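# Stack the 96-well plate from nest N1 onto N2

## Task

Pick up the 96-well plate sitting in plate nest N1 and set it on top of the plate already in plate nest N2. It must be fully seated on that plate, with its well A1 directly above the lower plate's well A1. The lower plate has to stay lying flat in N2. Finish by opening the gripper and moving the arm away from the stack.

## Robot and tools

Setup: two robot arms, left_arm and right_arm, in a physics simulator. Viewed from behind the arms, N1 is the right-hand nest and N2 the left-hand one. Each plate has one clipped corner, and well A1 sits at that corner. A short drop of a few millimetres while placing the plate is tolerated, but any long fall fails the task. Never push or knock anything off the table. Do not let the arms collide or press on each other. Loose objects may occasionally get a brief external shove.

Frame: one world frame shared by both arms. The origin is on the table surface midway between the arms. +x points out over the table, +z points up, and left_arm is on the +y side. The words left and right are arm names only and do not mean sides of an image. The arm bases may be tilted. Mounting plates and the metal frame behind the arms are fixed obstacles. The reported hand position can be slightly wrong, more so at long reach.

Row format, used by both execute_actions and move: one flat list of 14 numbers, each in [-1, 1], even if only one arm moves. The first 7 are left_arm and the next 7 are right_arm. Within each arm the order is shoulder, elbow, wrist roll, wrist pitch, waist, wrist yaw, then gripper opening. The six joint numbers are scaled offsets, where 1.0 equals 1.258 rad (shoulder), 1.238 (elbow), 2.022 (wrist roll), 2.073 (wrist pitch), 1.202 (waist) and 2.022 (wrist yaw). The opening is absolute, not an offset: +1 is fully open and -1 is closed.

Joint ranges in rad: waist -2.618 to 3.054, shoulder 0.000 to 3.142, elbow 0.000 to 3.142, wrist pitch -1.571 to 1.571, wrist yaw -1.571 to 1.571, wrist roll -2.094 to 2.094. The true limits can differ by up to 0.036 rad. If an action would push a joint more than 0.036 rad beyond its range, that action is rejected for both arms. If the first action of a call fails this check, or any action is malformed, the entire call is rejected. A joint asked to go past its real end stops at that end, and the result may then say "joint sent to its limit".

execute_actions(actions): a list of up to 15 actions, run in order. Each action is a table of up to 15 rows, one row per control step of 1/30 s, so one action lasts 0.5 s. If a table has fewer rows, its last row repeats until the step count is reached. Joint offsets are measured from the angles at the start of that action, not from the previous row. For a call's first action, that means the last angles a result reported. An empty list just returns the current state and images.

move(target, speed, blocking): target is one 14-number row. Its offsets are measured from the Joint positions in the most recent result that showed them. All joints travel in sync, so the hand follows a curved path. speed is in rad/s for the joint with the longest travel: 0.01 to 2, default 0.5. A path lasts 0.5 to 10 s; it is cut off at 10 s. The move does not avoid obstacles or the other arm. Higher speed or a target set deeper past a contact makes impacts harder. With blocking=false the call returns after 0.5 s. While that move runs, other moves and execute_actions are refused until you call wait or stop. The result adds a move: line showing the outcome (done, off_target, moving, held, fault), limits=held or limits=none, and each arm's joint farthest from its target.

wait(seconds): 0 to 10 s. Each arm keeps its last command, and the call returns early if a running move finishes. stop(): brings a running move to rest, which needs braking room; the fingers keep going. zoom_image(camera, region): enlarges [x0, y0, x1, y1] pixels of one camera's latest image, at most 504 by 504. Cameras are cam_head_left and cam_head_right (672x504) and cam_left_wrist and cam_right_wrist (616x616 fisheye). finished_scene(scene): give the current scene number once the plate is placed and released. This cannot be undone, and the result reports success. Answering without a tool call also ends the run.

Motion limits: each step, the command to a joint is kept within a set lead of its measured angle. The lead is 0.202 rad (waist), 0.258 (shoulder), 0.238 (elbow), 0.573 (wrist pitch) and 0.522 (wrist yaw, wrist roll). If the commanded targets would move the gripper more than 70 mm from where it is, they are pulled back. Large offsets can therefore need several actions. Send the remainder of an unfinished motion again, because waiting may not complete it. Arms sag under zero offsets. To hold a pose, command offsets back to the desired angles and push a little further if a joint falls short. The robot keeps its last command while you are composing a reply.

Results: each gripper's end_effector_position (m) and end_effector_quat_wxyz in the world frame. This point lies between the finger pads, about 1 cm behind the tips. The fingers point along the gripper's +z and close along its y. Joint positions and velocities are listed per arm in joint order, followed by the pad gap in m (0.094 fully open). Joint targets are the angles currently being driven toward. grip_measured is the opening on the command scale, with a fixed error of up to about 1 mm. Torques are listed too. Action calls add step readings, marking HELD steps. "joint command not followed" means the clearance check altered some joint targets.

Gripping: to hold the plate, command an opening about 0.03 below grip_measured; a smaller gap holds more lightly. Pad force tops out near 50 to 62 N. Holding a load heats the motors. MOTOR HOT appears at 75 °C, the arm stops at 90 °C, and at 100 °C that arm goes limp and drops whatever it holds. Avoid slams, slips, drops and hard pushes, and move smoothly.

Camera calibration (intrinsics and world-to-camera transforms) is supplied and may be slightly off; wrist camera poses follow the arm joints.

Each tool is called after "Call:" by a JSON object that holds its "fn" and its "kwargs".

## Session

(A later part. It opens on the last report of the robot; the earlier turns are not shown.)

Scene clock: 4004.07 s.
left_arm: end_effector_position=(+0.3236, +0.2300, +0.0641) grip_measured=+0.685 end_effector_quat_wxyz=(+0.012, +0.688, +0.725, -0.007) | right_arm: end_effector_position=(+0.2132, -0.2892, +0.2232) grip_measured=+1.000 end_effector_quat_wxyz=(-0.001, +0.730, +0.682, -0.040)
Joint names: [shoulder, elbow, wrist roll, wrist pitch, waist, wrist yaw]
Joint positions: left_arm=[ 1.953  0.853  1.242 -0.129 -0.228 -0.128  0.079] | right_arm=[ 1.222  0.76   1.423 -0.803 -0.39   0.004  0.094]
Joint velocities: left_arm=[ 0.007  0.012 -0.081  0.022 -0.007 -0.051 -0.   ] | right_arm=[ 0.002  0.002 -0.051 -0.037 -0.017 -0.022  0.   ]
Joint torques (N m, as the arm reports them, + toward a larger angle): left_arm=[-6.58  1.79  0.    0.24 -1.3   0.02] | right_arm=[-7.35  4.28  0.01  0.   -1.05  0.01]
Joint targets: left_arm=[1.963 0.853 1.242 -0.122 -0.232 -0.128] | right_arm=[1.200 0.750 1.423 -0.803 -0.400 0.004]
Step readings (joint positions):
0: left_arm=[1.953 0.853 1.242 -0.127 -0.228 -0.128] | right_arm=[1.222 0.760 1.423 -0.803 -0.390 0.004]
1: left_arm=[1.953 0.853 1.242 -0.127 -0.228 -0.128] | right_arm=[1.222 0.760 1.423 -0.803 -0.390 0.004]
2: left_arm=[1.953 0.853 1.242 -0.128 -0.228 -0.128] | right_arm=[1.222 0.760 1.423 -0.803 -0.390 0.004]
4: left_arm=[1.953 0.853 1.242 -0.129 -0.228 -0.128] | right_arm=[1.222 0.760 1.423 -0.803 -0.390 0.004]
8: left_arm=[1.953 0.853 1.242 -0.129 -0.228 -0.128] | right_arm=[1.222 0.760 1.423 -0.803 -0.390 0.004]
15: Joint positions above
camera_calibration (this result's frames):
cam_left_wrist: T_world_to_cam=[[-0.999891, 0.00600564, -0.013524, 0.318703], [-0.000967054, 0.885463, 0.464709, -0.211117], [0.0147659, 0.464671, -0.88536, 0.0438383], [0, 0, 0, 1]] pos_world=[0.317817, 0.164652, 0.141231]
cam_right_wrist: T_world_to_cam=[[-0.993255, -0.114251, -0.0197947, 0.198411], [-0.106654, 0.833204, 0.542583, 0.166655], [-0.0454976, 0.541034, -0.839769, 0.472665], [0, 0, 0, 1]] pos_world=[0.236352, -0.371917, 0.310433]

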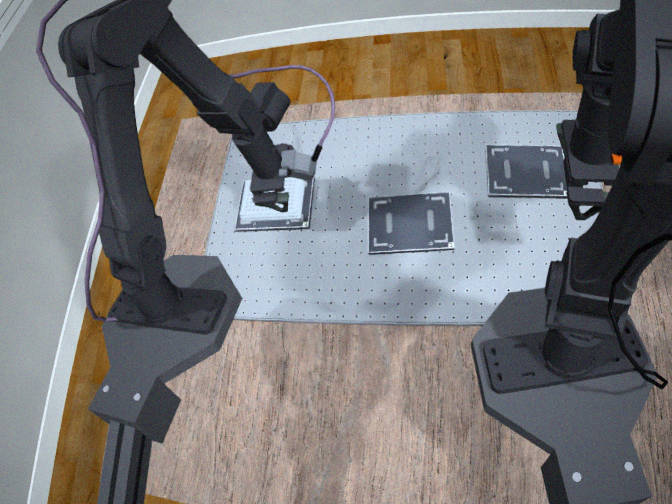

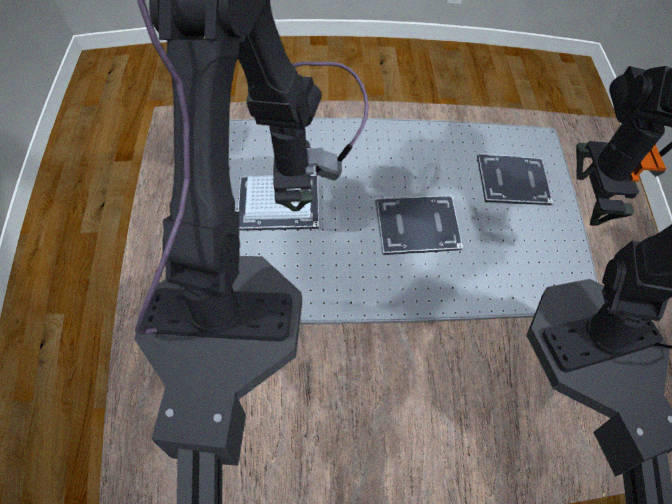

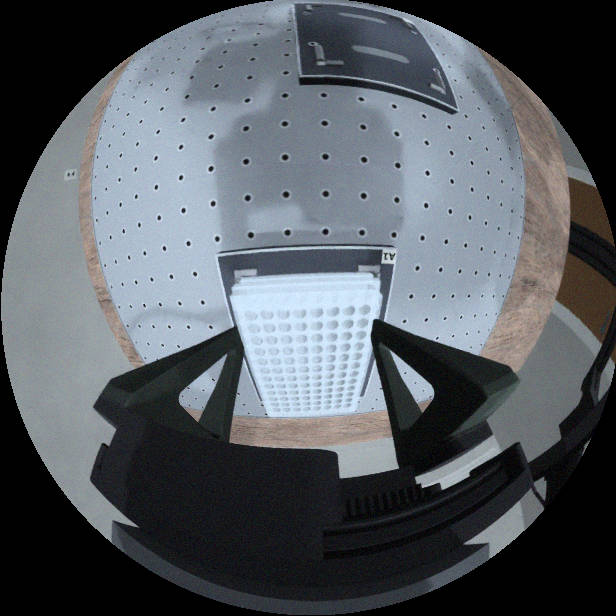

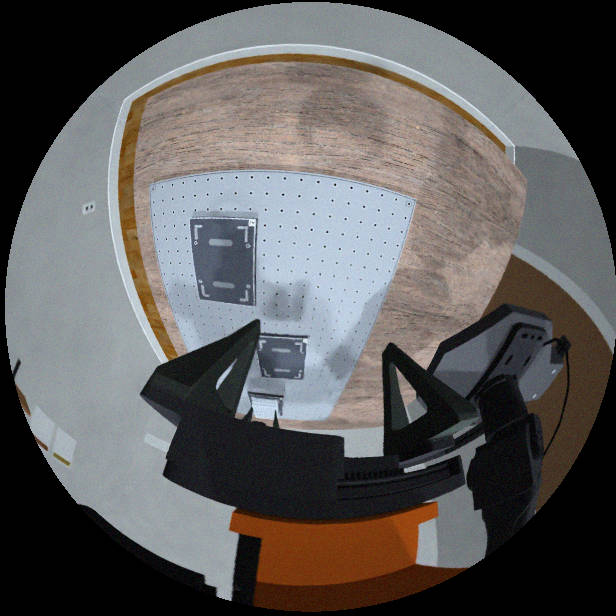

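Call:
{"fn": "execute_actions", "kwargs": {"actions": [[[0.013,0,0,0.002,-0.003,0,0.67,-0.0175,-0.008,0,0,-0.008,0,1],[0.013,0,0,0.0025,-0.003,0,0.67,-0.0175,-0.008,0,0,-0.008,0,1],[0.013,0,0,0.003,-0.003,0,0.67,-0.0175,-0.008,0,0,-0.008,0,1],[0.013,0,0,0.0035,-0.003,0,0.67,-0.0175,-0.008,0,0,-0.008,0,1],[0.013,0,0,0.004,-0.003,0,0.67,-0.0175,-0.008,0,0,-0.008,0,1],[0.013,0,0,0.0045,-0.003,0,0.67,-0.0175,-0.008,0,0,-0.008,0,1],[0.013,0,0,0.005,-0.003,0,0.67,-0.0175,-0.008,0,0,-0.008,0,1],[0.013,0,0,0.0055,-0.003,0,0.67,-0.0175,-0.008,0,0,-0.008,0,1],[0.013,0,0,0.006,-0.003,0,0.67,-0.0175,-0.008,0,0,-0.008,0,1],[0.013,0,0,0.006,-0.003,0,0.67,-0.0175,-0.008,0,0,-0.008,0,1]]]}}

Scene clock: 4010.80 s.
left_arm: end_effector_position=(+0.3237, +0.2299, +0.0641) grip_measured=+0.675 end_effector_quat_wxyz=(+0.012, +0.688, +0.725, -0.006) | right_arm: end_effector_position=(+0.2132, -0.2892, +0.2232) grip_measured=+1.000 end_effector_quat_wxyz=(-0.001, +0.730, +0.682, -0.040)
Joint names: [shoulder, elbow, wrist roll, wrist pitch, waist, wrist yaw]
Joint positions: left_arm=[ 1.953  0.853  1.242 -0.128 -0.228 -0.128  0.079] | right_arm=[ 1.222  0.76   1.423 -0.803 -0.39   0.004  0.094]
Joint velocities: left_arm=[-0.007  0.012 -0.022 -0.007 -0.007 -0.037 -0.   ] | right_arm=[-0.012 -0.007  0.037  0.051 -0.022 -0.037  0.   ]
Joint torques (N m, as the arm reports them, + toward a larger angle): left_arm=[-6.14  1.78  0.    0.28 -1.31  0.02] | right_arm=[-7.34  4.27  0.02  0.01 -1.06  0.02]
Joint targets: left_arm=[1.969 0.853 1.242 -0.117 -0.232 -0.128] | right_arm=[1.200 0.750 1.423 -0.803 -0.400 0.004]
Step readings (joint positions):
0: left_arm=[1.953 0.853 1.242 -0.129 -0.228 -0.128] | right_arm=[1.222 0.760 1.423 -0.803 -0.390 0.004]
1: left_arm=[1.953 0.853 1.242 -0.129 -0.228 -0.128] | right_arm=[1.222 0.760 1.423 -0.803 -0.390 0.004]
2: left_arm=[1.953 0.853 1.242 -0.129 -0.228 -0.128] | right_arm=[1.222 0.760 1.423 -0.803 -0.390 0.004]
4: left_arm=[1.953 0.853 1.242 -0.129 -0.228 -0.128] | right_arm=[1.222 0.760 1.423 -0.803 -0.390 0.004]
8: left_arm=[1.953 0.853 1.242 -0.128 -0.228 -0.128] | right_arm=[1.222 0.760 1.423 -0.803 -0.390 0.004]
15: Joint positions above
camera_calibration (this result's frames):
cam_left_wrist: T_world_to_cam=[[-0.999881, 0.00588834, -0.0142504, 0.318955], [-0.00140537, 0.885559, 0.464524, -0.210941], [0.0153549, 0.464489, -0.885446, 0.0437185], [0, 0, 0, 1]] pos_world=[0.31795, 0.164616, 0.141243]
cam_right_wrist: T_world_to_cam=[[-0.993255, -0.114251, -0.0197947, 0.198411], [-0.106654, 0.833204, 0.542583, 0.166655], [-0.0454976, 0.541034, -0.839769, 0.472665], [0, 0, 0, 1]] pos_world=[0.236352, -0.371917, 0.310433]

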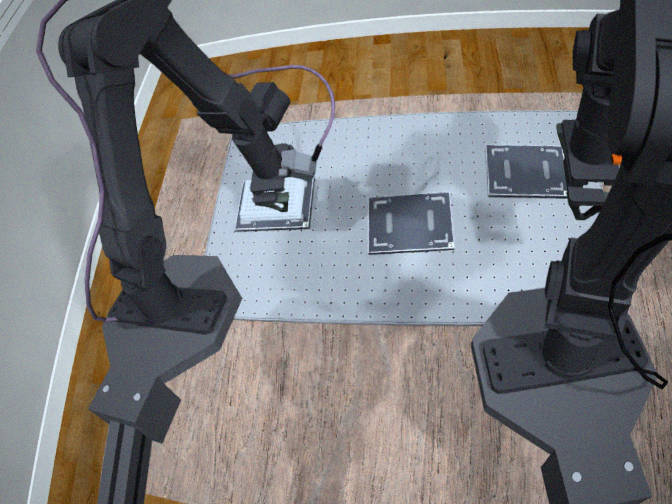

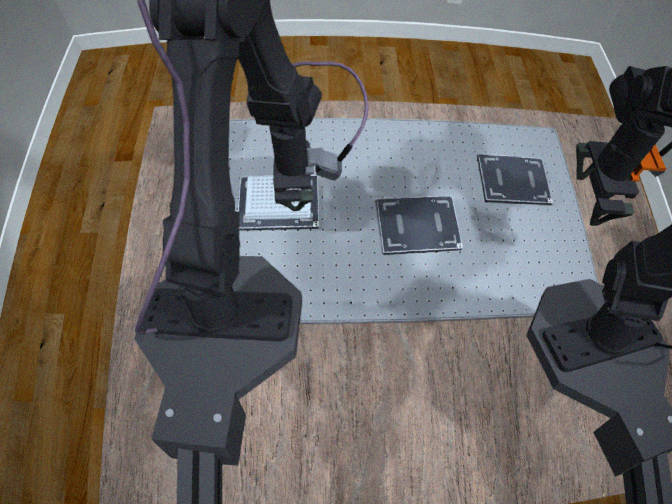

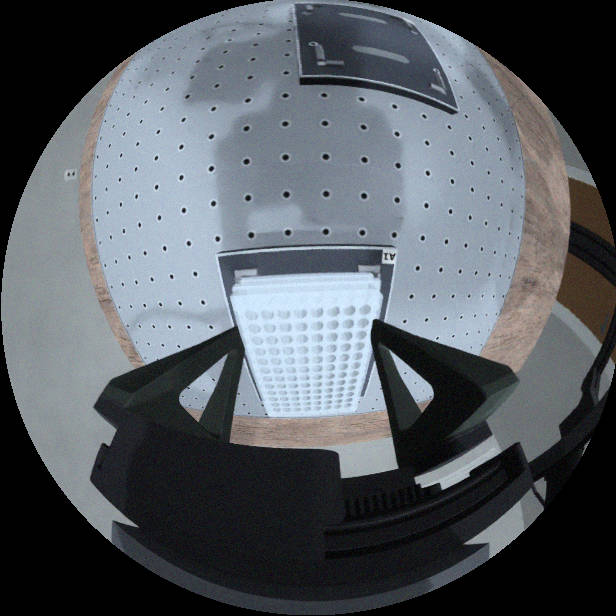

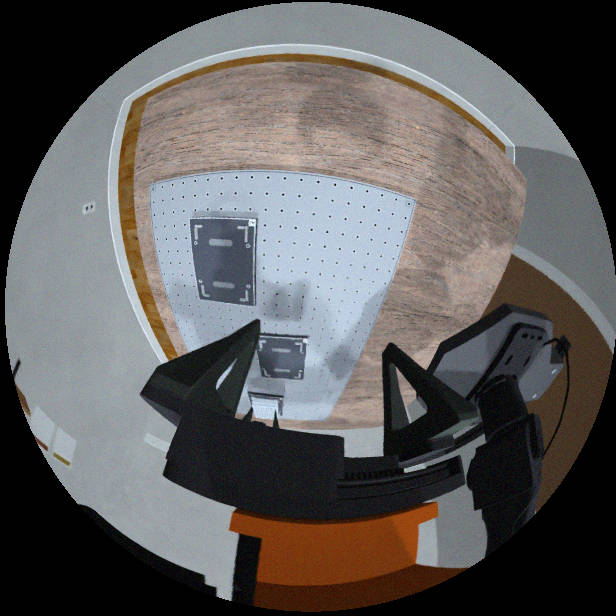

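Call:
{"fn": "execute_actions", "kwargs": {"actions": [[[0.013,0,0,0.005,-0.003,0,0.67,-0.0175,-0.008,0,0,-0.008,0,1],[0.013,0,0,0.006,-0.003,0,0.67,-0.0175,-0.008,0,0,-0.008,0,1],[0.013,0,0,0.007,-0.003,0,0.67,-0.0175,-0.008,0,0,-0.008,0,1],[0.013,0,0,0.008,-0.003,0,0.67,-0.0175,-0.008,0,0,-0.008,0,1],[0.013,0,0,0.009,-0.003,0,0.67,-0.0175,-0.008,0,0,-0.008,0,1],[0.013,0,0,0.010,-0.003,0,0.67,-0.0175,-0.008,0,0,-0.008,0,1],[0.013,0,0,0.011,-0.003,0,0.67,-0.0175,-0.008,0,0,-0.008,0,1],[0.013,0,0,0.012,-0.003,0,0.67,-0.0175,-0.008,0,0,-0.008,0,1],[0.013,0,0,0.013,-0.003,0,0.67,-0.0175,-0.008,0,0,-0.008,0,1],[0.013,0,0,0.014,-0.003,0,0.67,-0.0175,-0.008,0,0,-0.008,0,1]]]}}

Scene clock: 4018.97 s.
left_arm: end_effector_position=(+0.3240, +0.2300, +0.0641) grip_measured=+0.675 end_effector_quat_wxyz=(+0.013, +0.688, +0.725, -0.006) | right_arm: end_effector_position=(+0.2132, -0.2892, +0.2232) grip_measured=+1.000 end_effector_quat_wxyz=(-0.001, +0.730, +0.682, -0.040)
Joint names: [shoulder, elbow, wrist roll, wrist pitch, waist, wrist yaw]
Joint positions: left_arm=[ 1.953  0.853  1.242 -0.128 -0.228 -0.128  0.079] | right_arm=[ 1.222  0.76   1.423 -0.803 -0.39   0.004  0.094]
Joint velocities: left_arm=[-0.002 -0.002 -0.022 -0.022  0.002  0.022 -0.   ] | right_arm=[-0.002 -0.017 -0.037  0.022  0.002 -0.007  0.   ]
Joint torques (N m, as the arm reports them, + toward a larger angle): left_arm=[-6.14  1.79  0.    0.44 -1.31  0.02] | right_arm=[-7.32  4.25  0.01  0.   -1.05  0.02]
Joint targets: left_arm=[1.969 0.853 1.242 -0.099 -0.231 -0.128] | right_arm=[1.200 0.750 1.423 -0.803 -0.400 0.004]
Step readings (joint positions):
0: left_arm=[1.953 0.853 1.242 -0.128 -0.228 -0.128] | right_arm=[1.222 0.760 1.423 -0.803 -0.390 0.004]
1: left_arm=[1.953 0.853 1.242 -0.128 -0.228 -0.128] | right_arm=[1.222 0.760 1.423 -0.803 -0.390 0.004]
2: left_arm=[1.953 0.853 1.242 -0.128 -0.228 -0.128] | right_arm=[1.222 0.760 1.423 -0.803 -0.390 0.004]
4: left_arm=[1.953 0.853 1.242 -0.128 -0.228 -0.128] | right_arm=[1.222 0.760 1.423 -0.803 -0.390 0.004]
8: left_arm=[1.953 0.853 1.242 -0.128 -0.228 -0.128] | right_arm=[1.222 0.760 1.423 -0.803 -0.390 0.004]
15: Joint positions above
camera_calibration (this result's frames):
cam_left_wrist: T_world_to_cam=[[-0.999873, 0.00541565, -0.0149576, 0.319317], [-0.00215137, 0.885593, 0.464457, -0.21077], [0.0157617, 0.46443, -0.885469, 0.043546], [0, 0, 0, 1]] pos_world=[0.318137, 0.164703, 0.141228]
cam_right_wrist: T_world_to_cam=[[-0.993255, -0.114251, -0.0197947, 0.198411], [-0.106654, 0.833204, 0.542583, 0.166655], [-0.0454976, 0.541034, -0.839769, 0.472665], [0, 0, 0, 1]] pos_world=[0.236352, -0.371917, 0.310433]

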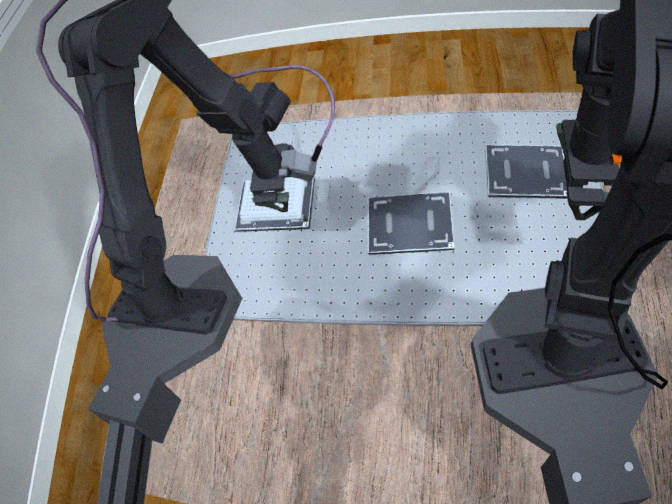

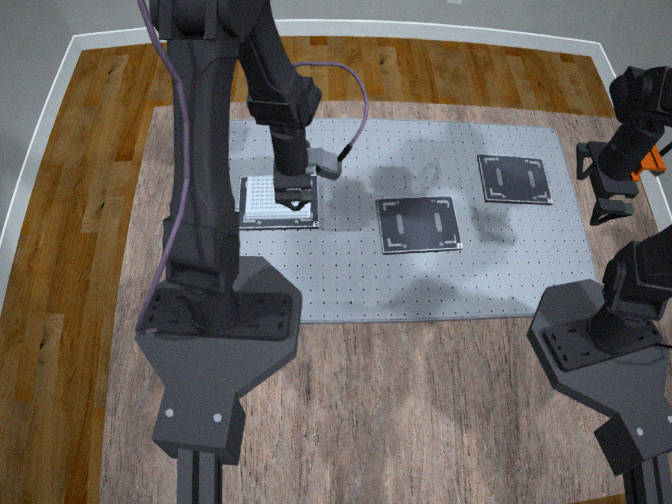

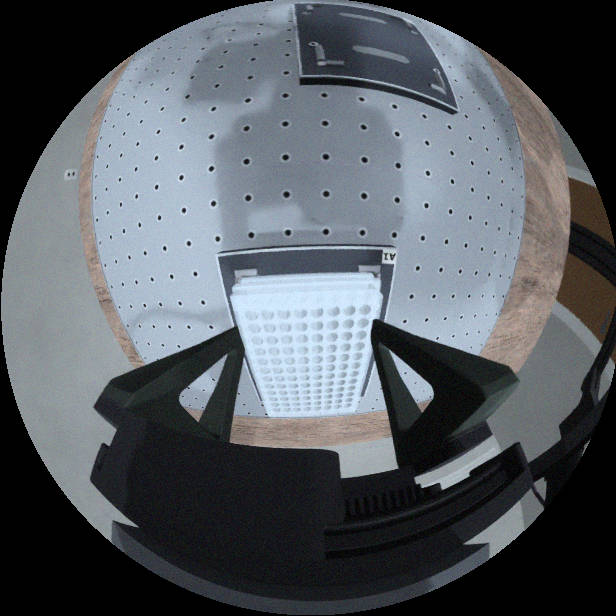

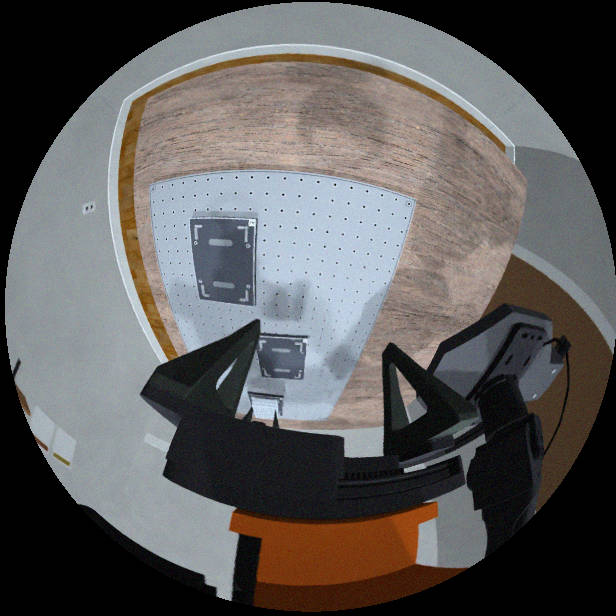

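Call:
{"fn": "execute_actions", "kwargs": {"actions": [[[0.013,0,0,0,-0.003,0,0.80,-0.0175,-0.008,0,0,-0.008,0,1]],[[-0.01,0,0,-0.002,-0.003,0,0.84,-0.0175,-0.008,0,0,-0.008,0,1],[-0.02,0,0,-0.004,-0.003,0,0.84,-0.0175,-0.008,0,0,-0.008,0,1],[-0.03,0,0,-0.006,-0.003,0,0.84,-0.0175,-0.008,0,0,-0.008,0,1],[-0.038,0,0,-0.008,-0.003,0,0.84,-0.0175,-0.008,0,0,-0.008,0,1]]]}}

Scene clock: 4026.97 s.
left_arm: end_effector_position=(+0.3273, +0.2298, +0.0710) grip_measured=+0.837 end_effector_quat_wxyz=(+0.018, +0.688, +0.726, -0.005) | right_arm: end_effector_position=(+0.2132, -0.2892, +0.2232) grip_measured=+1.000 end_effector_quat_wxyz=(-0.001, +0.730, +0.682, -0.040)
Joint names: [shoulder, elbow, wrist roll, wrist pitch, waist, wrist yaw]
Joint positions: left_arm=[ 1.927  0.853  1.242 -0.143 -0.228 -0.126  0.086] | right_arm=[ 1.222  0.76   1.423 -0.803 -0.39   0.004  0.094]
Joint velocities: left_arm=[-0.012  0.002  0.022  0.007 -0.002 -0.022  0.001] | right_arm=[-0.022 -0.002 -0.037  0.022 -0.017 -0.022  0.   ]
Joint torques (N m, as the arm reports them, + toward a larger angle): left_arm=[-8.76  1.9   0.    0.09 -1.3   0.02] | right_arm=[-7.35  4.28  0.02  0.   -1.05  0.02]
Joint targets: left_arm=[1.907 0.853 1.242 -0.154 -0.231 -0.126] | right_arm=[1.200 0.750 1.423 -0.803 -0.400 0.004]
Step readings (joint positions; steps 1 to 15: 1st action; 16 to 30: 2nd action):
0: left_arm=[1.953 0.853 1.242 -0.128 -0.228 -0.128] | right_arm=[1.222 0.760 1.423 -0.803 -0.390 0.004]
1: left_arm=[1.953 0.853 1.242 -0.128 -0.228 -0.128] | right_arm=[1.222 0.760 1.423 -0.803 -0.390 0.004]
2: left_arm=[1.953 0.853 1.242 -0.128 -0.228 -0.128] | right_arm=[1.222 0.760 1.423 -0.803 -0.390 0.004]
4: left_arm=[1.953 0.853 1.242 -0.135 -0.228 -0.126] | right_arm=[1.222 0.760 1.423 -0.803 -0.390 0.004]
8: left_arm=[1.954 0.853 1.242 -0.137 -0.228 -0.126] | right_arm=[1.222 0.760 1.423 -0.803 -0.390 0.004]
15: left_arm=[1.954 0.853 1.242 -0.137 -0.228 -0.126] | right_arm=[1.222 0.760 1.423 -0.803 -0.390 0.004]
16: left_arm=[1.954 0.853 1.242 -0.137 -0.228 -0.126] | right_arm=[1.222 0.760 1.423 -0.803 -0.390 0.004]
17: left_arm=[1.953 0.853 1.242 -0.137 -0.228 -0.126] | right_arm=[1.222 0.760 1.423 -0.803 -0.390 0.004]
19: left_arm=[1.948 0.853 1.242 -0.141 -0.228 -0.126] | right_arm=[1.222 0.760 1.423 -0.803 -0.390 0.004]
23: left_arm=[1.929 0.853 1.242 -0.143 -0.228 -0.126] | right_arm=[1.222 0.760 1.423 -0.803 -0.390 0.004]
30: Joint positions above
camera_calibration (this result's frames):
cam_left_wrist: T_world_to_cam=[[-0.999699, 0.00382266, -0.0242524, 0.323778], [-0.00777241, 0.887726, 0.460306, -0.212118], [0.0232891, 0.460356, -0.887429, 0.0483254], [0, 0, 0, 1]] pos_world=[0.320907, 0.164818, 0.148377]
cam_right_wrist: T_world_to_cam=[[-0.993255, -0.114251, -0.0197947, 0.198411], [-0.106654, 0.833204, 0.542583, 0.166655], [-0.0454976, 0.541034, -0.839769, 0.472665], [0, 0, 0, 1]] pos_world=[0.236352, -0.371917, 0.310433]

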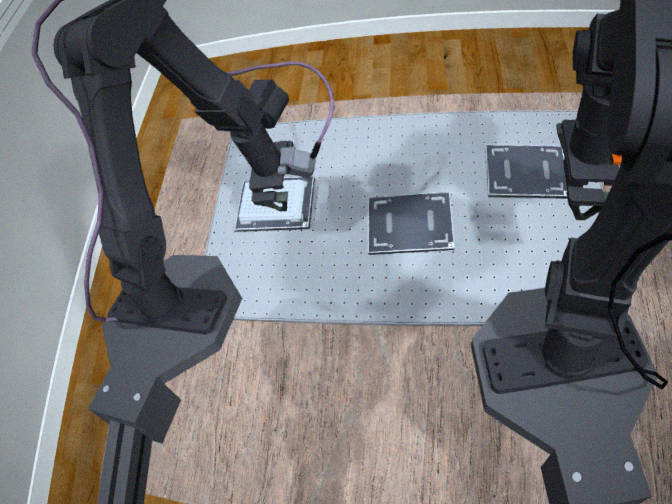

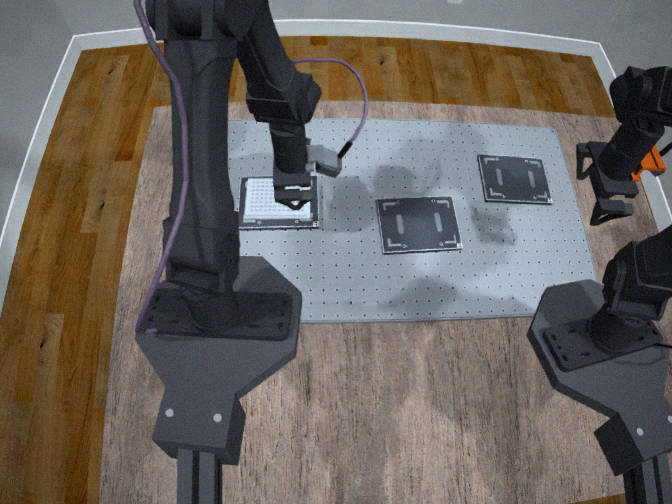

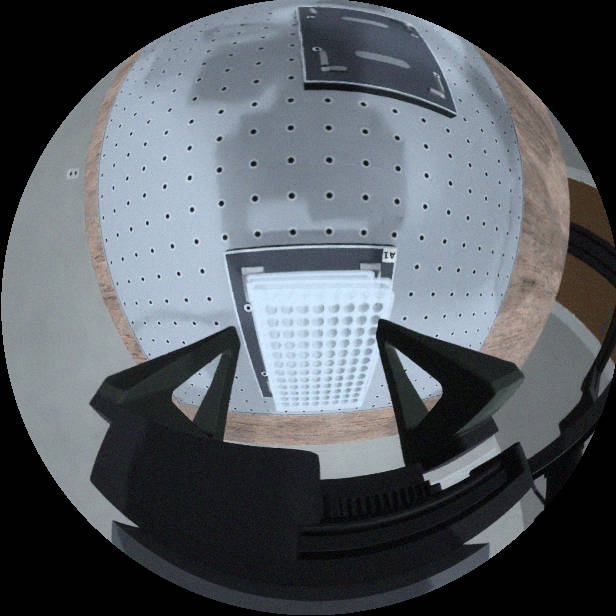

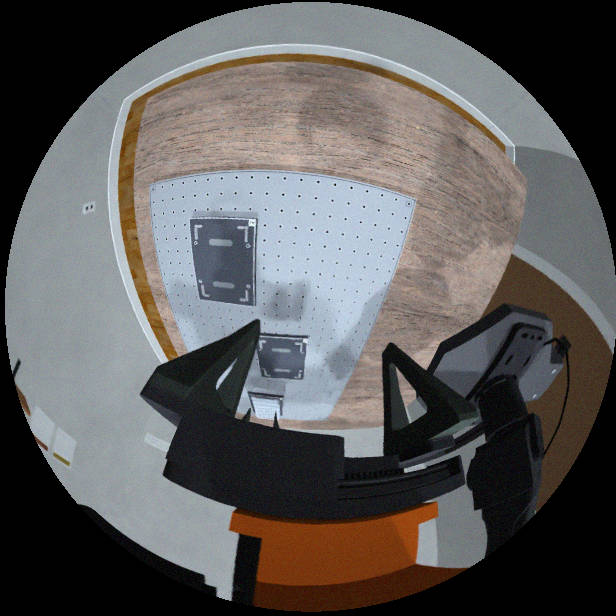

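Call:
{"fn": "move", "kwargs": {"target": [-0.024,-0.03,0.046,-0.008,0.087,-0.001,1.0,-0.0175,-0.008,0,0,-0.008,0,1], "speed": 0.1}}

Scene clock: 4034.47 s.
left_arm: end_effector_position=(+0.3234, +0.2676, +0.0651) grip_measured=+1.000 end_effector_quat_wxyz=(-0.007, +0.686, +0.728, +0.002) | right_arm: end_effector_position=(+0.2132, -0.2892, +0.2232) grip_measured=+1.000 end_effector_quat_wxyz=(-0.001, +0.730, +0.682, -0.040)
Joint names: [shoulder, elbow, wrist roll, wrist pitch, waist, wrist yaw]
Joint positions: left_arm=[ 1.927  0.834  1.327 -0.149 -0.129 -0.129  0.094] | right_arm=[ 1.222  0.76   1.423 -0.803 -0.39   0.004  0.094]
Joint velocities: left_arm=[ 0.007 -0.012 -0.022  0.007  0.007 -0.051  0.   ] | right_arm=[-0.002 -0.002 -0.007  0.007 -0.007 -0.037  0.   ]
Joint torques (N m, as the arm reports them, + toward a larger angle): left_arm=[-9.24  0.53  0.05  0.01 -0.51  0.02] | right_arm=[-7.32  4.27  0.01  0.01 -1.04  0.01]
Joint targets: left_arm=[1.897 0.816 1.335 -0.160 -0.123 -0.128] | right_arm=[1.200 0.750 1.423 -0.803 -0.400 0.004]
move: off_target (left_arm, right_arm); limits=none; left_arm: farthest joint: the shoulder, 0.030 radians from its target (0.030 radians at the start); right_arm: farthest joint: the shoulder, 0.022 radians from its target (0.022 radians at the start)
camera_calibration (this result's frames):
cam_left_wrist: T_world_to_cam=[[-0.999997, -0.000702662, 0.00244462, 0.319107], [0.00060846, 0.867103, 0.498129, -0.242671], [-0.00246976, 0.498129, -0.867099, 0.0226648], [0, 0, 0, 1]] pos_world=[0.319309, 0.199355, 0.139754]
cam_right_wrist: T_world_to_cam=[[-0.993255, -0.114251, -0.0197947, 0.198411], [-0.106654, 0.833204, 0.542583, 0.166655], [-0.0454976, 0.541034, -0.839769, 0.472665], [0, 0, 0, 1]] pos_world=[0.236352, -0.371917, 0.310433]

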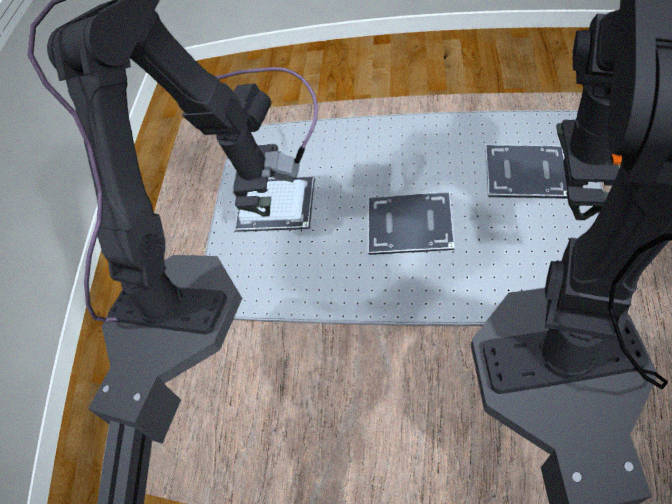

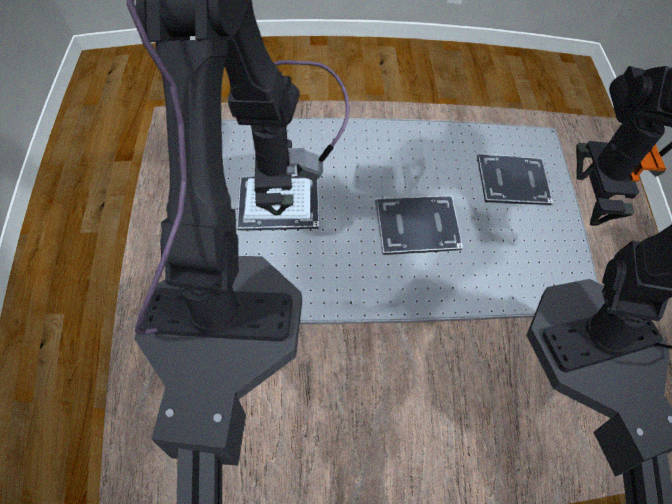

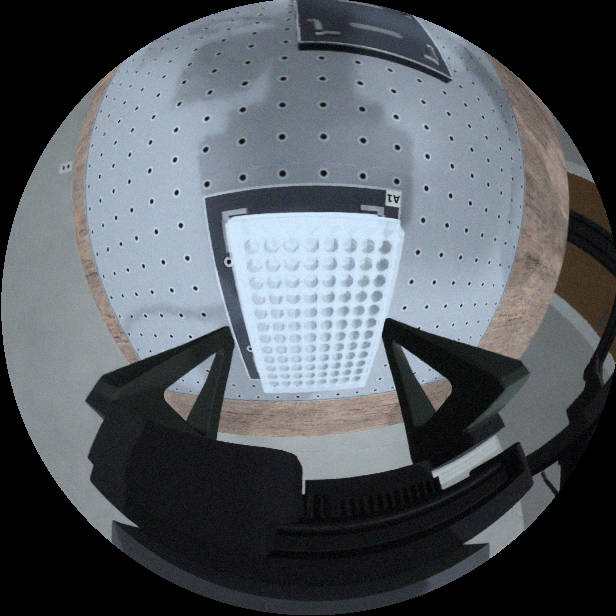

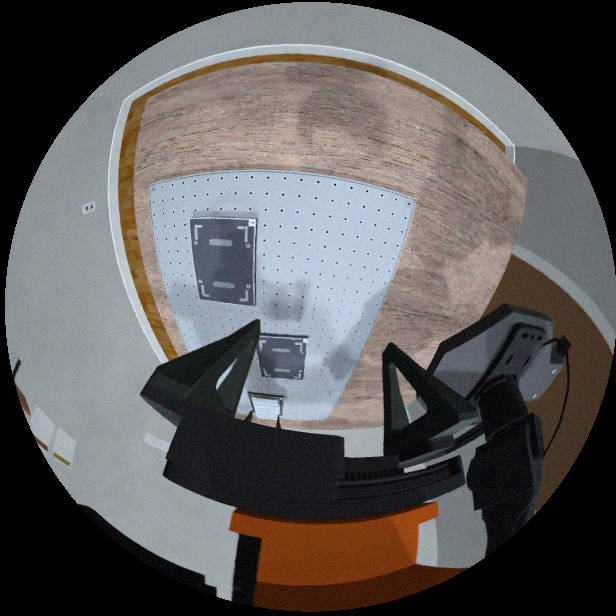

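Call:
{"fn": "zoom_image", "kwargs": {"camera": "cam_left_wrist", "region": [190, 170, 430, 410]}}

Region (190, 170, 430, 410) of cam_left_wrist's 616x616 image, scaled by 2.100, with more detail than that image has.

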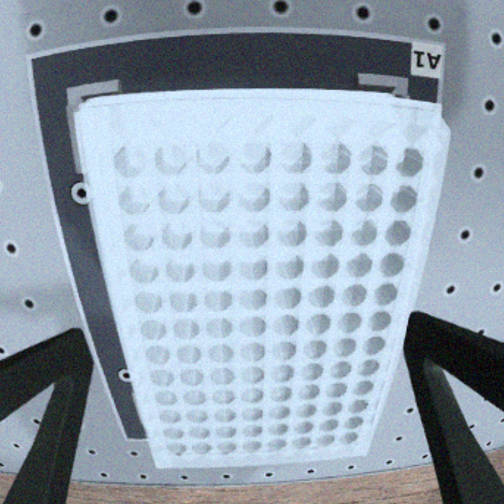

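Call:
{"fn": "execute_actions", "kwargs": {"actions": [[[-0.012,-0.014,0.003,0.001,0.004,0,1,-0.0175,-0.008,0,0,-0.008,0,1],[-0.010,-0.014,0.005,0.002,0.004,0,1,-0.0175,-0.008,0,0,-0.008,0,1],[-0.008,-0.014,0.006,0.003,0.004,0,1,-0.0175,-0.008,0,0,-0.008,0,1],[-0.006,-0.014,0.006,0.004,0.004,0,1,-0.0175,-0.008,0,0,-0.008,0,1],[-0.004,-0.014,0.006,0.005,0.004,0,1,-0.0175,-0.008,0,0,-0.008,0,1]]]}}

Scene clock: 4063.70 s.
left_arm: end_effector_position=(+0.3242, +0.2674, +0.0651) grip_measured=+1.000 end_effector_quat_wxyz=(-0.005, +0.687, +0.726, +0.003) | right_arm: end_effector_position=(+0.2132, -0.2892, +0.2232) grip_measured=+1.000 end_effector_quat_wxyz=(-0.001, +0.730, +0.682, -0.040)
Joint names: [shoulder, elbow, wrist roll, wrist pitch, waist, wrist yaw]
Joint positions: left_arm=[ 1.927  0.834  1.331 -0.145 -0.129 -0.129  0.094] | right_arm=[ 1.222  0.76   1.423 -0.803 -0.39   0.004  0.094]
Joint velocities: left_arm=[-0.012  0.017 -0.022 -0.022  0.002  0.037  0.   ] | right_arm=[-0.012  0.007 -0.037 -0.125  0.002 -0.007  0.   ]
Joint torques (N m, as the arm reports them, + toward a larger angle): left_arm=[-7.52  0.57  0.1   0.18 -0.52  0.01] | right_arm=[-7.32  4.24  0.01 -0.01 -1.03  0.01]
Joint targets: left_arm=[1.922 0.817 1.339 -0.138 -0.124 -0.129] | right_arm=[1.200 0.750 1.423 -0.803 -0.400 0.004]
Step readings (joint positions):
0: left_arm=[1.927 0.834 1.327 -0.149 -0.129 -0.129] | right_arm=[1.222 0.760 1.423 -0.803 -0.390 0.004]
1: left_arm=[1.927 0.834 1.327 -0.149 -0.129 -0.129] | right_arm=[1.222 0.760 1.423 -0.803 -0.390 0.004]
2: left_arm=[1.927 0.834 1.328 -0.149 -0.129 -0.129] | right_arm=[1.222 0.760 1.423 -0.803 -0.390 0.004]
4: left_arm=[1.927 0.834 1.329 -0.149 -0.129 -0.129] | right_arm=[1.222 0.760 1.423 -0.803 -0.390 0.004]
8: left_arm=[1.927 0.834 1.331 -0.146 -0.129 -0.129] | right_arm=[1.222 0.760 1.423 -0.803 -0.390 0.004]
15: Joint positions above
camera_calibration (this result's frames):
cam_left_wrist: T_world_to_cam=[[-0.999995, 0.00308943, -0.000858766, 0.319141], [0.00225254, 0.867419, 0.497573, -0.243114], [0.00228213, 0.497569, -0.867422, 0.0213681], [0, 0, 0, 1]] pos_world=[0.319638, 0.199264, 0.139776]
cam_right_wrist: T_world_to_cam=[[-0.993255, -0.114251, -0.0197947, 0.198411], [-0.106654, 0.833204, 0.542583, 0.166655], [-0.0454976, 0.541034, -0.839769, 0.472665], [0, 0, 0, 1]] pos_world=[0.236352, -0.371917, 0.310433]

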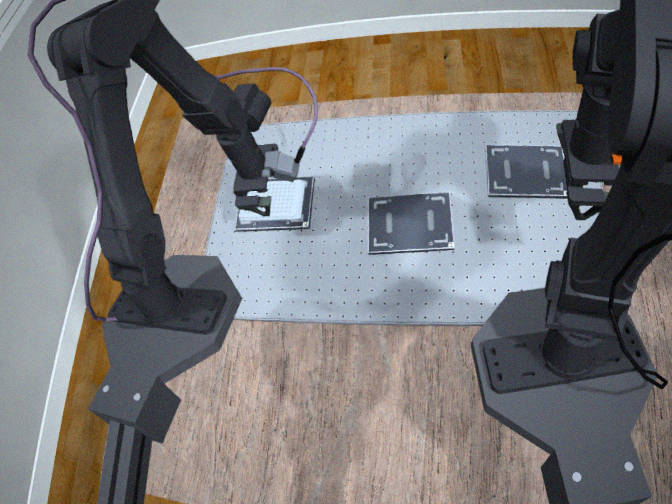

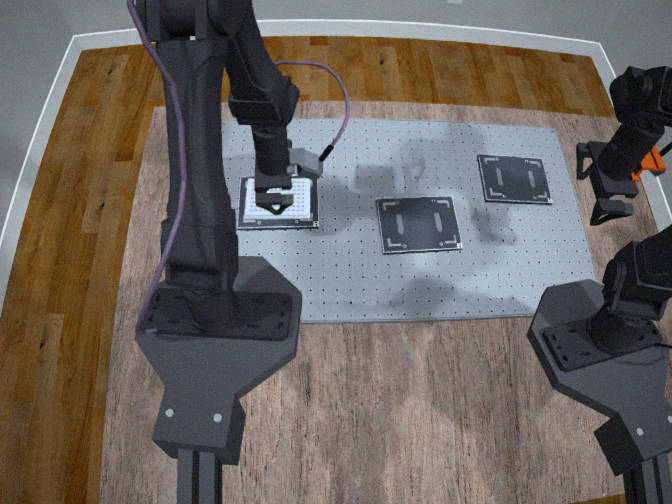

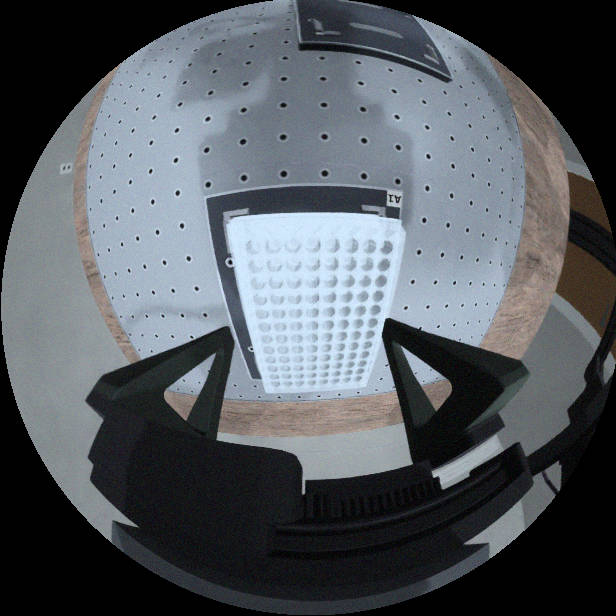

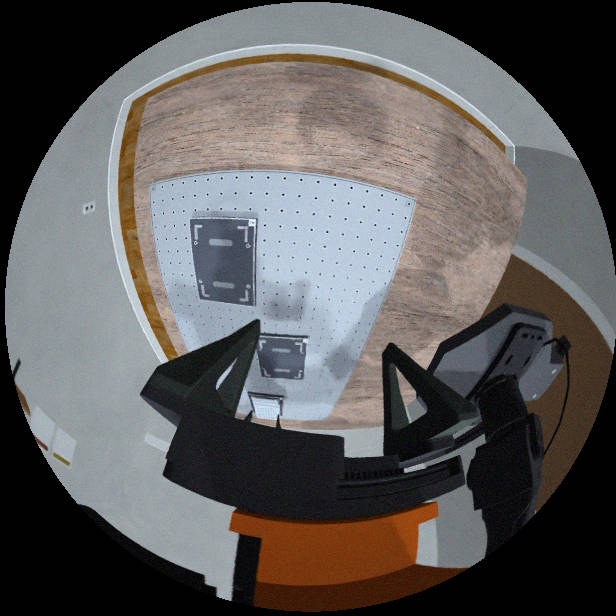

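Call:
{"fn": "execute_actions", "kwargs": {"actions": [[[0.019,-0.014,0.002,0.005,0.004,0,1,-0.0175,-0.008,0,0,-0.008,0,1],[0.019,-0.014,0.002,0.006,0.004,0,1,-0.0175,-0.008,0,0,-0.008,0,1],[0.019,-0.014,0.002,0.007,0.004,0,1,-0.0175,-0.008,0,0,-0.008,0,1],[0.019,-0.014,0.002,0.008,0.004,0,1,-0.0175,-0.008,0,0,-0.008,0,1],[0.019,-0.014,0.002,0.008,0.004,0,1,-0.0175,-0.008,0,0,-0.008,0,1],[0.012,-0.014,0.002,0.008,0.004,0,1,-0.0175,-0.008,0,0,-0.008,0,1]]]}}

Scene clock: 4071.00 s.
left_arm: end_effector_position=(+0.3220, +0.2674, +0.0622) grip_measured=+1.000 end_effector_quat_wxyz=(-0.008, +0.688, +0.726, +0.001) | right_arm: end_effector_position=(+0.2132, -0.2892, +0.2232) grip_measured=+1.000 end_effector_quat_wxyz=(-0.001, +0.730, +0.682, -0.040)
Joint names: [shoulder, elbow, wrist roll, wrist pitch, waist, wrist yaw]
Joint positions: left_arm=[ 1.938  0.834  1.332 -0.141 -0.129 -0.128  0.094] | right_arm=[ 1.222  0.76   1.423 -0.803 -0.39   0.004  0.094]
Joint velocities: left_arm=[-0.002 -0.012 -0.081 -0.037 -0.007 -0.007  0.   ] | right_arm=[ 0.007  0.012 -0.037  0.022 -0.007 -0.007  0.   ]
Joint torques (N m, as the arm reports them, + toward a larger angle): left_arm=[-6.85  0.54  0.03  0.24 -0.51  0.  ] | right_arm=[-7.3   4.25  0.01  0.   -1.05  0.02]
Joint targets: left_arm=[1.942 0.817 1.336 -0.129 -0.124 -0.129] | right_arm=[1.200 0.750 1.423 -0.803 -0.400 0.004]
Step readings (joint positions):
0: left_arm=[1.927 0.834 1.332 -0.145 -0.129 -0.129] | right_arm=[1.222 0.760 1.423 -0.803 -0.390 0.004]
1: left_arm=[1.929 0.834 1.332 -0.144 -0.129 -0.129] | right_arm=[1.222 0.760 1.423 -0.803 -0.390 0.004]
2: left_arm=[1.931 0.834 1.332 -0.141 -0.129 -0.129] | right_arm=[1.222 0.760 1.423 -0.803 -0.390 0.004]
4: left_arm=[1.936 0.834 1.332 -0.141 -0.129 -0.129] | right_arm=[1.222 0.760 1.423 -0.803 -0.390 0.004]
8: left_arm=[1.938 0.834 1.332 -0.141 -0.129 -0.128] | right_arm=[1.222 0.760 1.423 -0.803 -0.390 0.004]
15: Joint positions above
camera_calibration (this result's frames):
cam_left_wrist: T_world_to_cam=[[-0.999971, 0.00431802, 0.00629611, 0.316162], [0.00688137, 0.866948, 0.498351, -0.243091], [-0.00330652, 0.49838, -0.866953, 0.0204469], [0, 0, 0, 1]] pos_world=[0.317893, 0.199192, 0.136881]
cam_right_wrist: T_world_to_cam=[[-0.993255, -0.114251, -0.0197947, 0.198411], [-0.106654, 0.833204, 0.542583, 0.166655], [-0.0454976, 0.541034, -0.839769, 0.472665], [0, 0, 0, 1]] pos_world=[0.236352, -0.371917, 0.310433]

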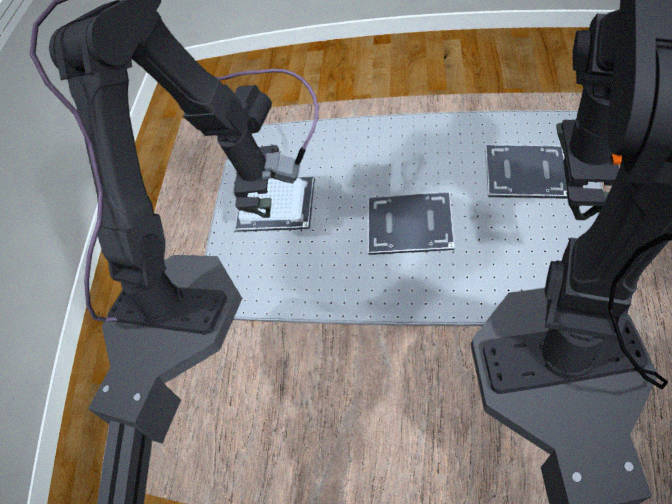

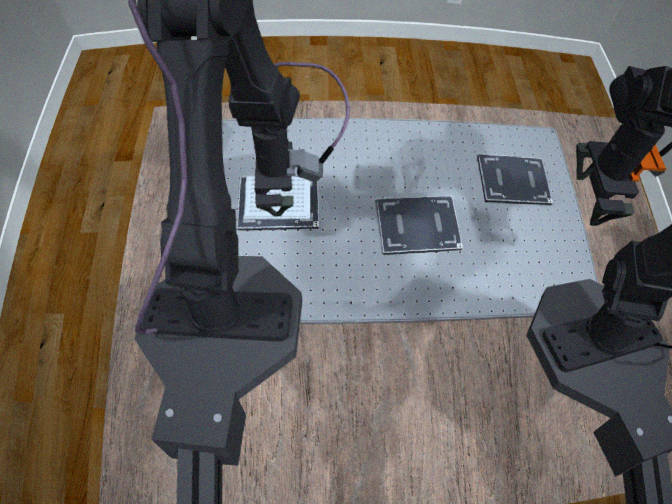

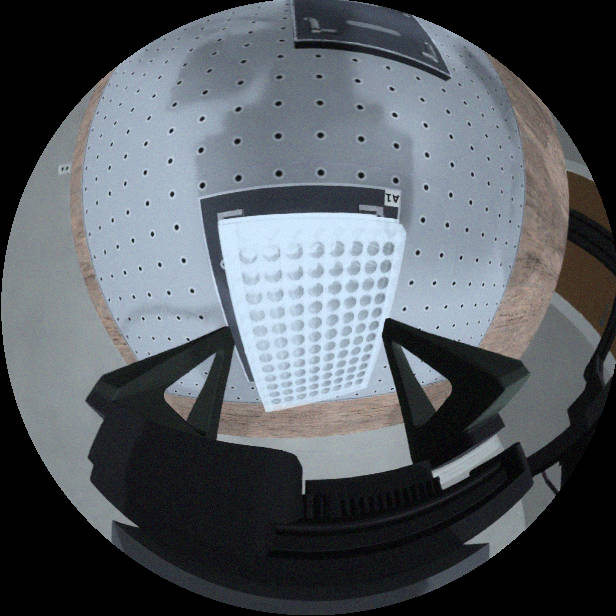

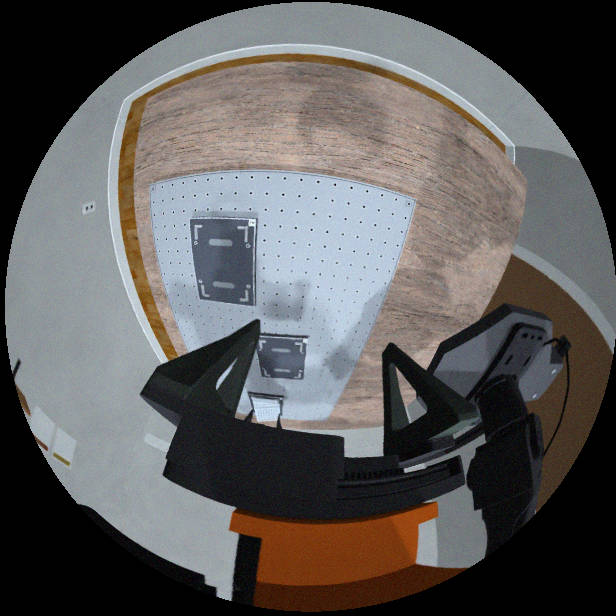

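Call:
{"fn": "execute_actions", "kwargs": {"actions": [[[-0.005,-0.014,0.002,0.004,0.004,0,1,-0.0175,-0.008,0,0,-0.008,0,1],[-0.010,-0.014,0.002,0.004,0.004,0,1,-0.0175,-0.008,0,0,-0.008,0,1],[-0.013,-0.014,0.002,0.004,0.004,0,1,-0.0175,-0.008,0,0,-0.008,0,1],[-0.016,-0.014,0.002,0.004,0.004,0,1,-0.0175,-0.008,0,0,-0.008,0,1],[-0.018,-0.014,0.002,0.003,0.004,0,1,-0.0175,-0.008,0,0,-0.008,0,1],[-0.020,-0.014,0.002,0.002,0.004,0,1,-0.0175,-0.008,0,0,-0.008,0,1],[-0.021,-0.014,0.002,0.001,0.004,0,1,-0.0175,-0.008,0,0,-0.008,0,1],[-0.022,-0.014,0.002,0,0.004,0,1,-0.0175,-0.008,0,0,-0.008,0,1],[-0.023,-0.014,0.002,0,0.004,0,1,-0.0175,-0.008,0,0,-0.008,0,1],[-0.024,-0.014,0.002,0,0.004,0,1,-0.0175,-0.008,0,0,-0.008,0,1]]]}}

Scene clock: 4077.97 s.
left_arm: end_effector_position=(+0.3246, +0.2673, +0.0648) grip_measured=+1.000 end_effector_quat_wxyz=(-0.005, +0.687, +0.726, +0.003) | right_arm: end_effector_position=(+0.2132, -0.2892, +0.2232) grip_measured=+1.000 end_effector_quat_wxyz=(-0.001, +0.730, +0.682, -0.040)
Joint names: [shoulder, elbow, wrist roll, wrist pitch, waist, wrist yaw]
Joint positions: left_arm=[ 1.928  0.834  1.332 -0.142 -0.129 -0.129  0.094] | right_arm=[ 1.222  0.76   1.423 -0.803 -0.39   0.004  0.094]
Joint velocities: left_arm=[-0.002 -0.007  0.022  0.022 -0.002 -0.007  0.   ] | right_arm=[ 0.002 -0.002 -0.066  0.022  0.002 -0.051  0.   ]
Joint torques (N m, as the arm reports them, + toward a larger angle): left_arm=[-8.75  0.53  0.04  0.1  -0.5   0.  ] | right_arm=[-7.34  4.27  0.02  0.01 -1.06  0.01]
Joint targets: left_arm=[1.908 0.817 1.336 -0.141 -0.124 -0.128] | right_arm=[1.200 0.750 1.423 -0.803 -0.400 0.004]
Step readings (joint positions):
0: left_arm=[1.938 0.834 1.332 -0.141 -0.129 -0.128] | right_arm=[1.222 0.760 1.423 -0.803 -0.390 0.004]
1: left_arm=[1.938 0.834 1.332 -0.141 -0.129 -0.128] | right_arm=[1.222 0.760 1.423 -0.803 -0.390 0.004]
2: left_arm=[1.938 0.834 1.332 -0.141 -0.129 -0.128] | right_arm=[1.222 0.760 1.423 -0.803 -0.390 0.004]
4: left_arm=[1.938 0.834 1.332 -0.141 -0.129 -0.128] | right_arm=[1.222 0.760 1.423 -0.803 -0.390 0.004]
8: left_arm=[1.938 0.834 1.332 -0.142 -0.129 -0.128] | right_arm=[1.222 0.760 1.423 -0.803 -0.390 0.004]
15: Joint positions above
camera_calibration (this result's frames):
cam_left_wrist: T_world_to_cam=[[-0.999991, 0.00324566, -0.00271788, 0.31964], [0.00146438, 0.867591, 0.497276, -0.242637], [0.003972, 0.497267, -0.867588, 0.0207055], [0, 0, 0, 1]] pos_world=[0.31991, 0.199176, 0.13949]
cam_right_wrist: T_world_to_cam=[[-0.993255, -0.114251, -0.0197947, 0.198411], [-0.106654, 0.833204, 0.542583, 0.166655], [-0.0454976, 0.541034, -0.839769, 0.472665], [0, 0, 0, 1]] pos_world=[0.236352, -0.371917, 0.310433]

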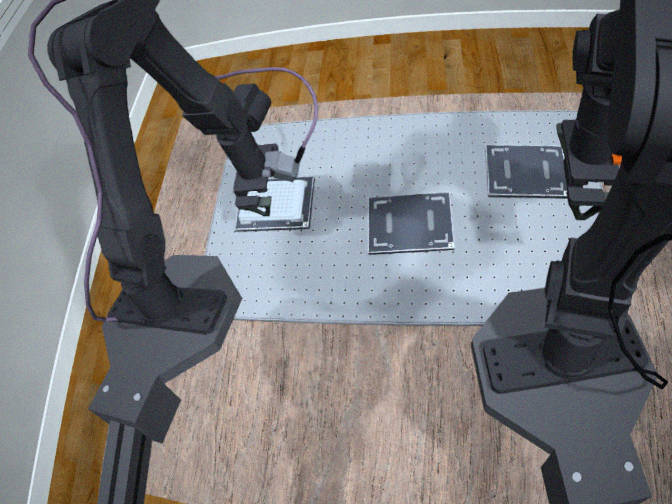

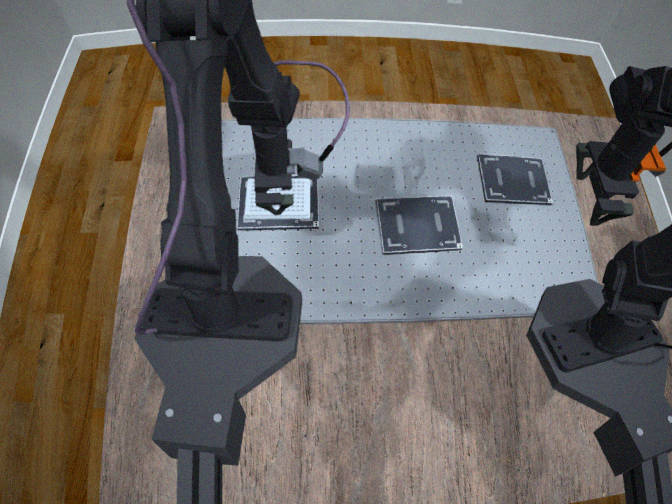

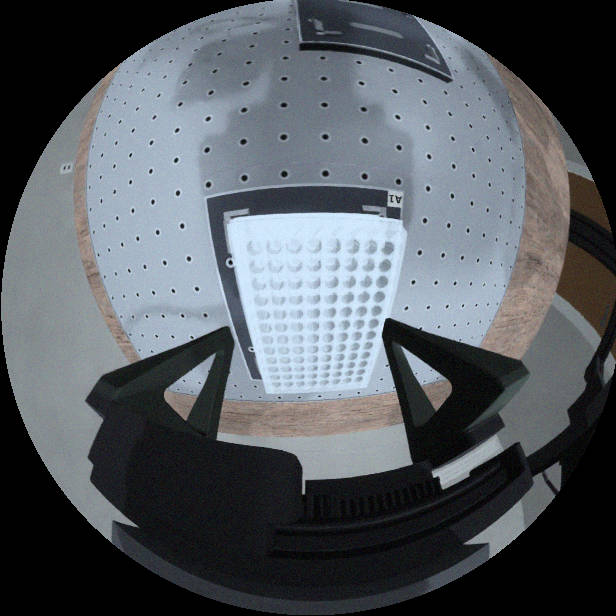

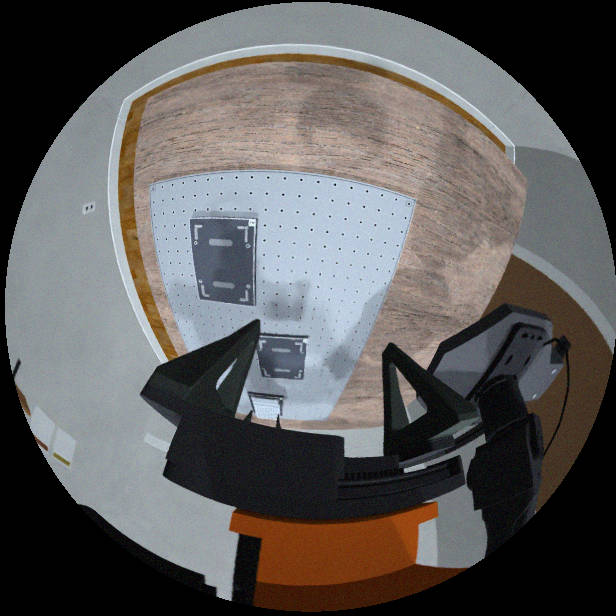

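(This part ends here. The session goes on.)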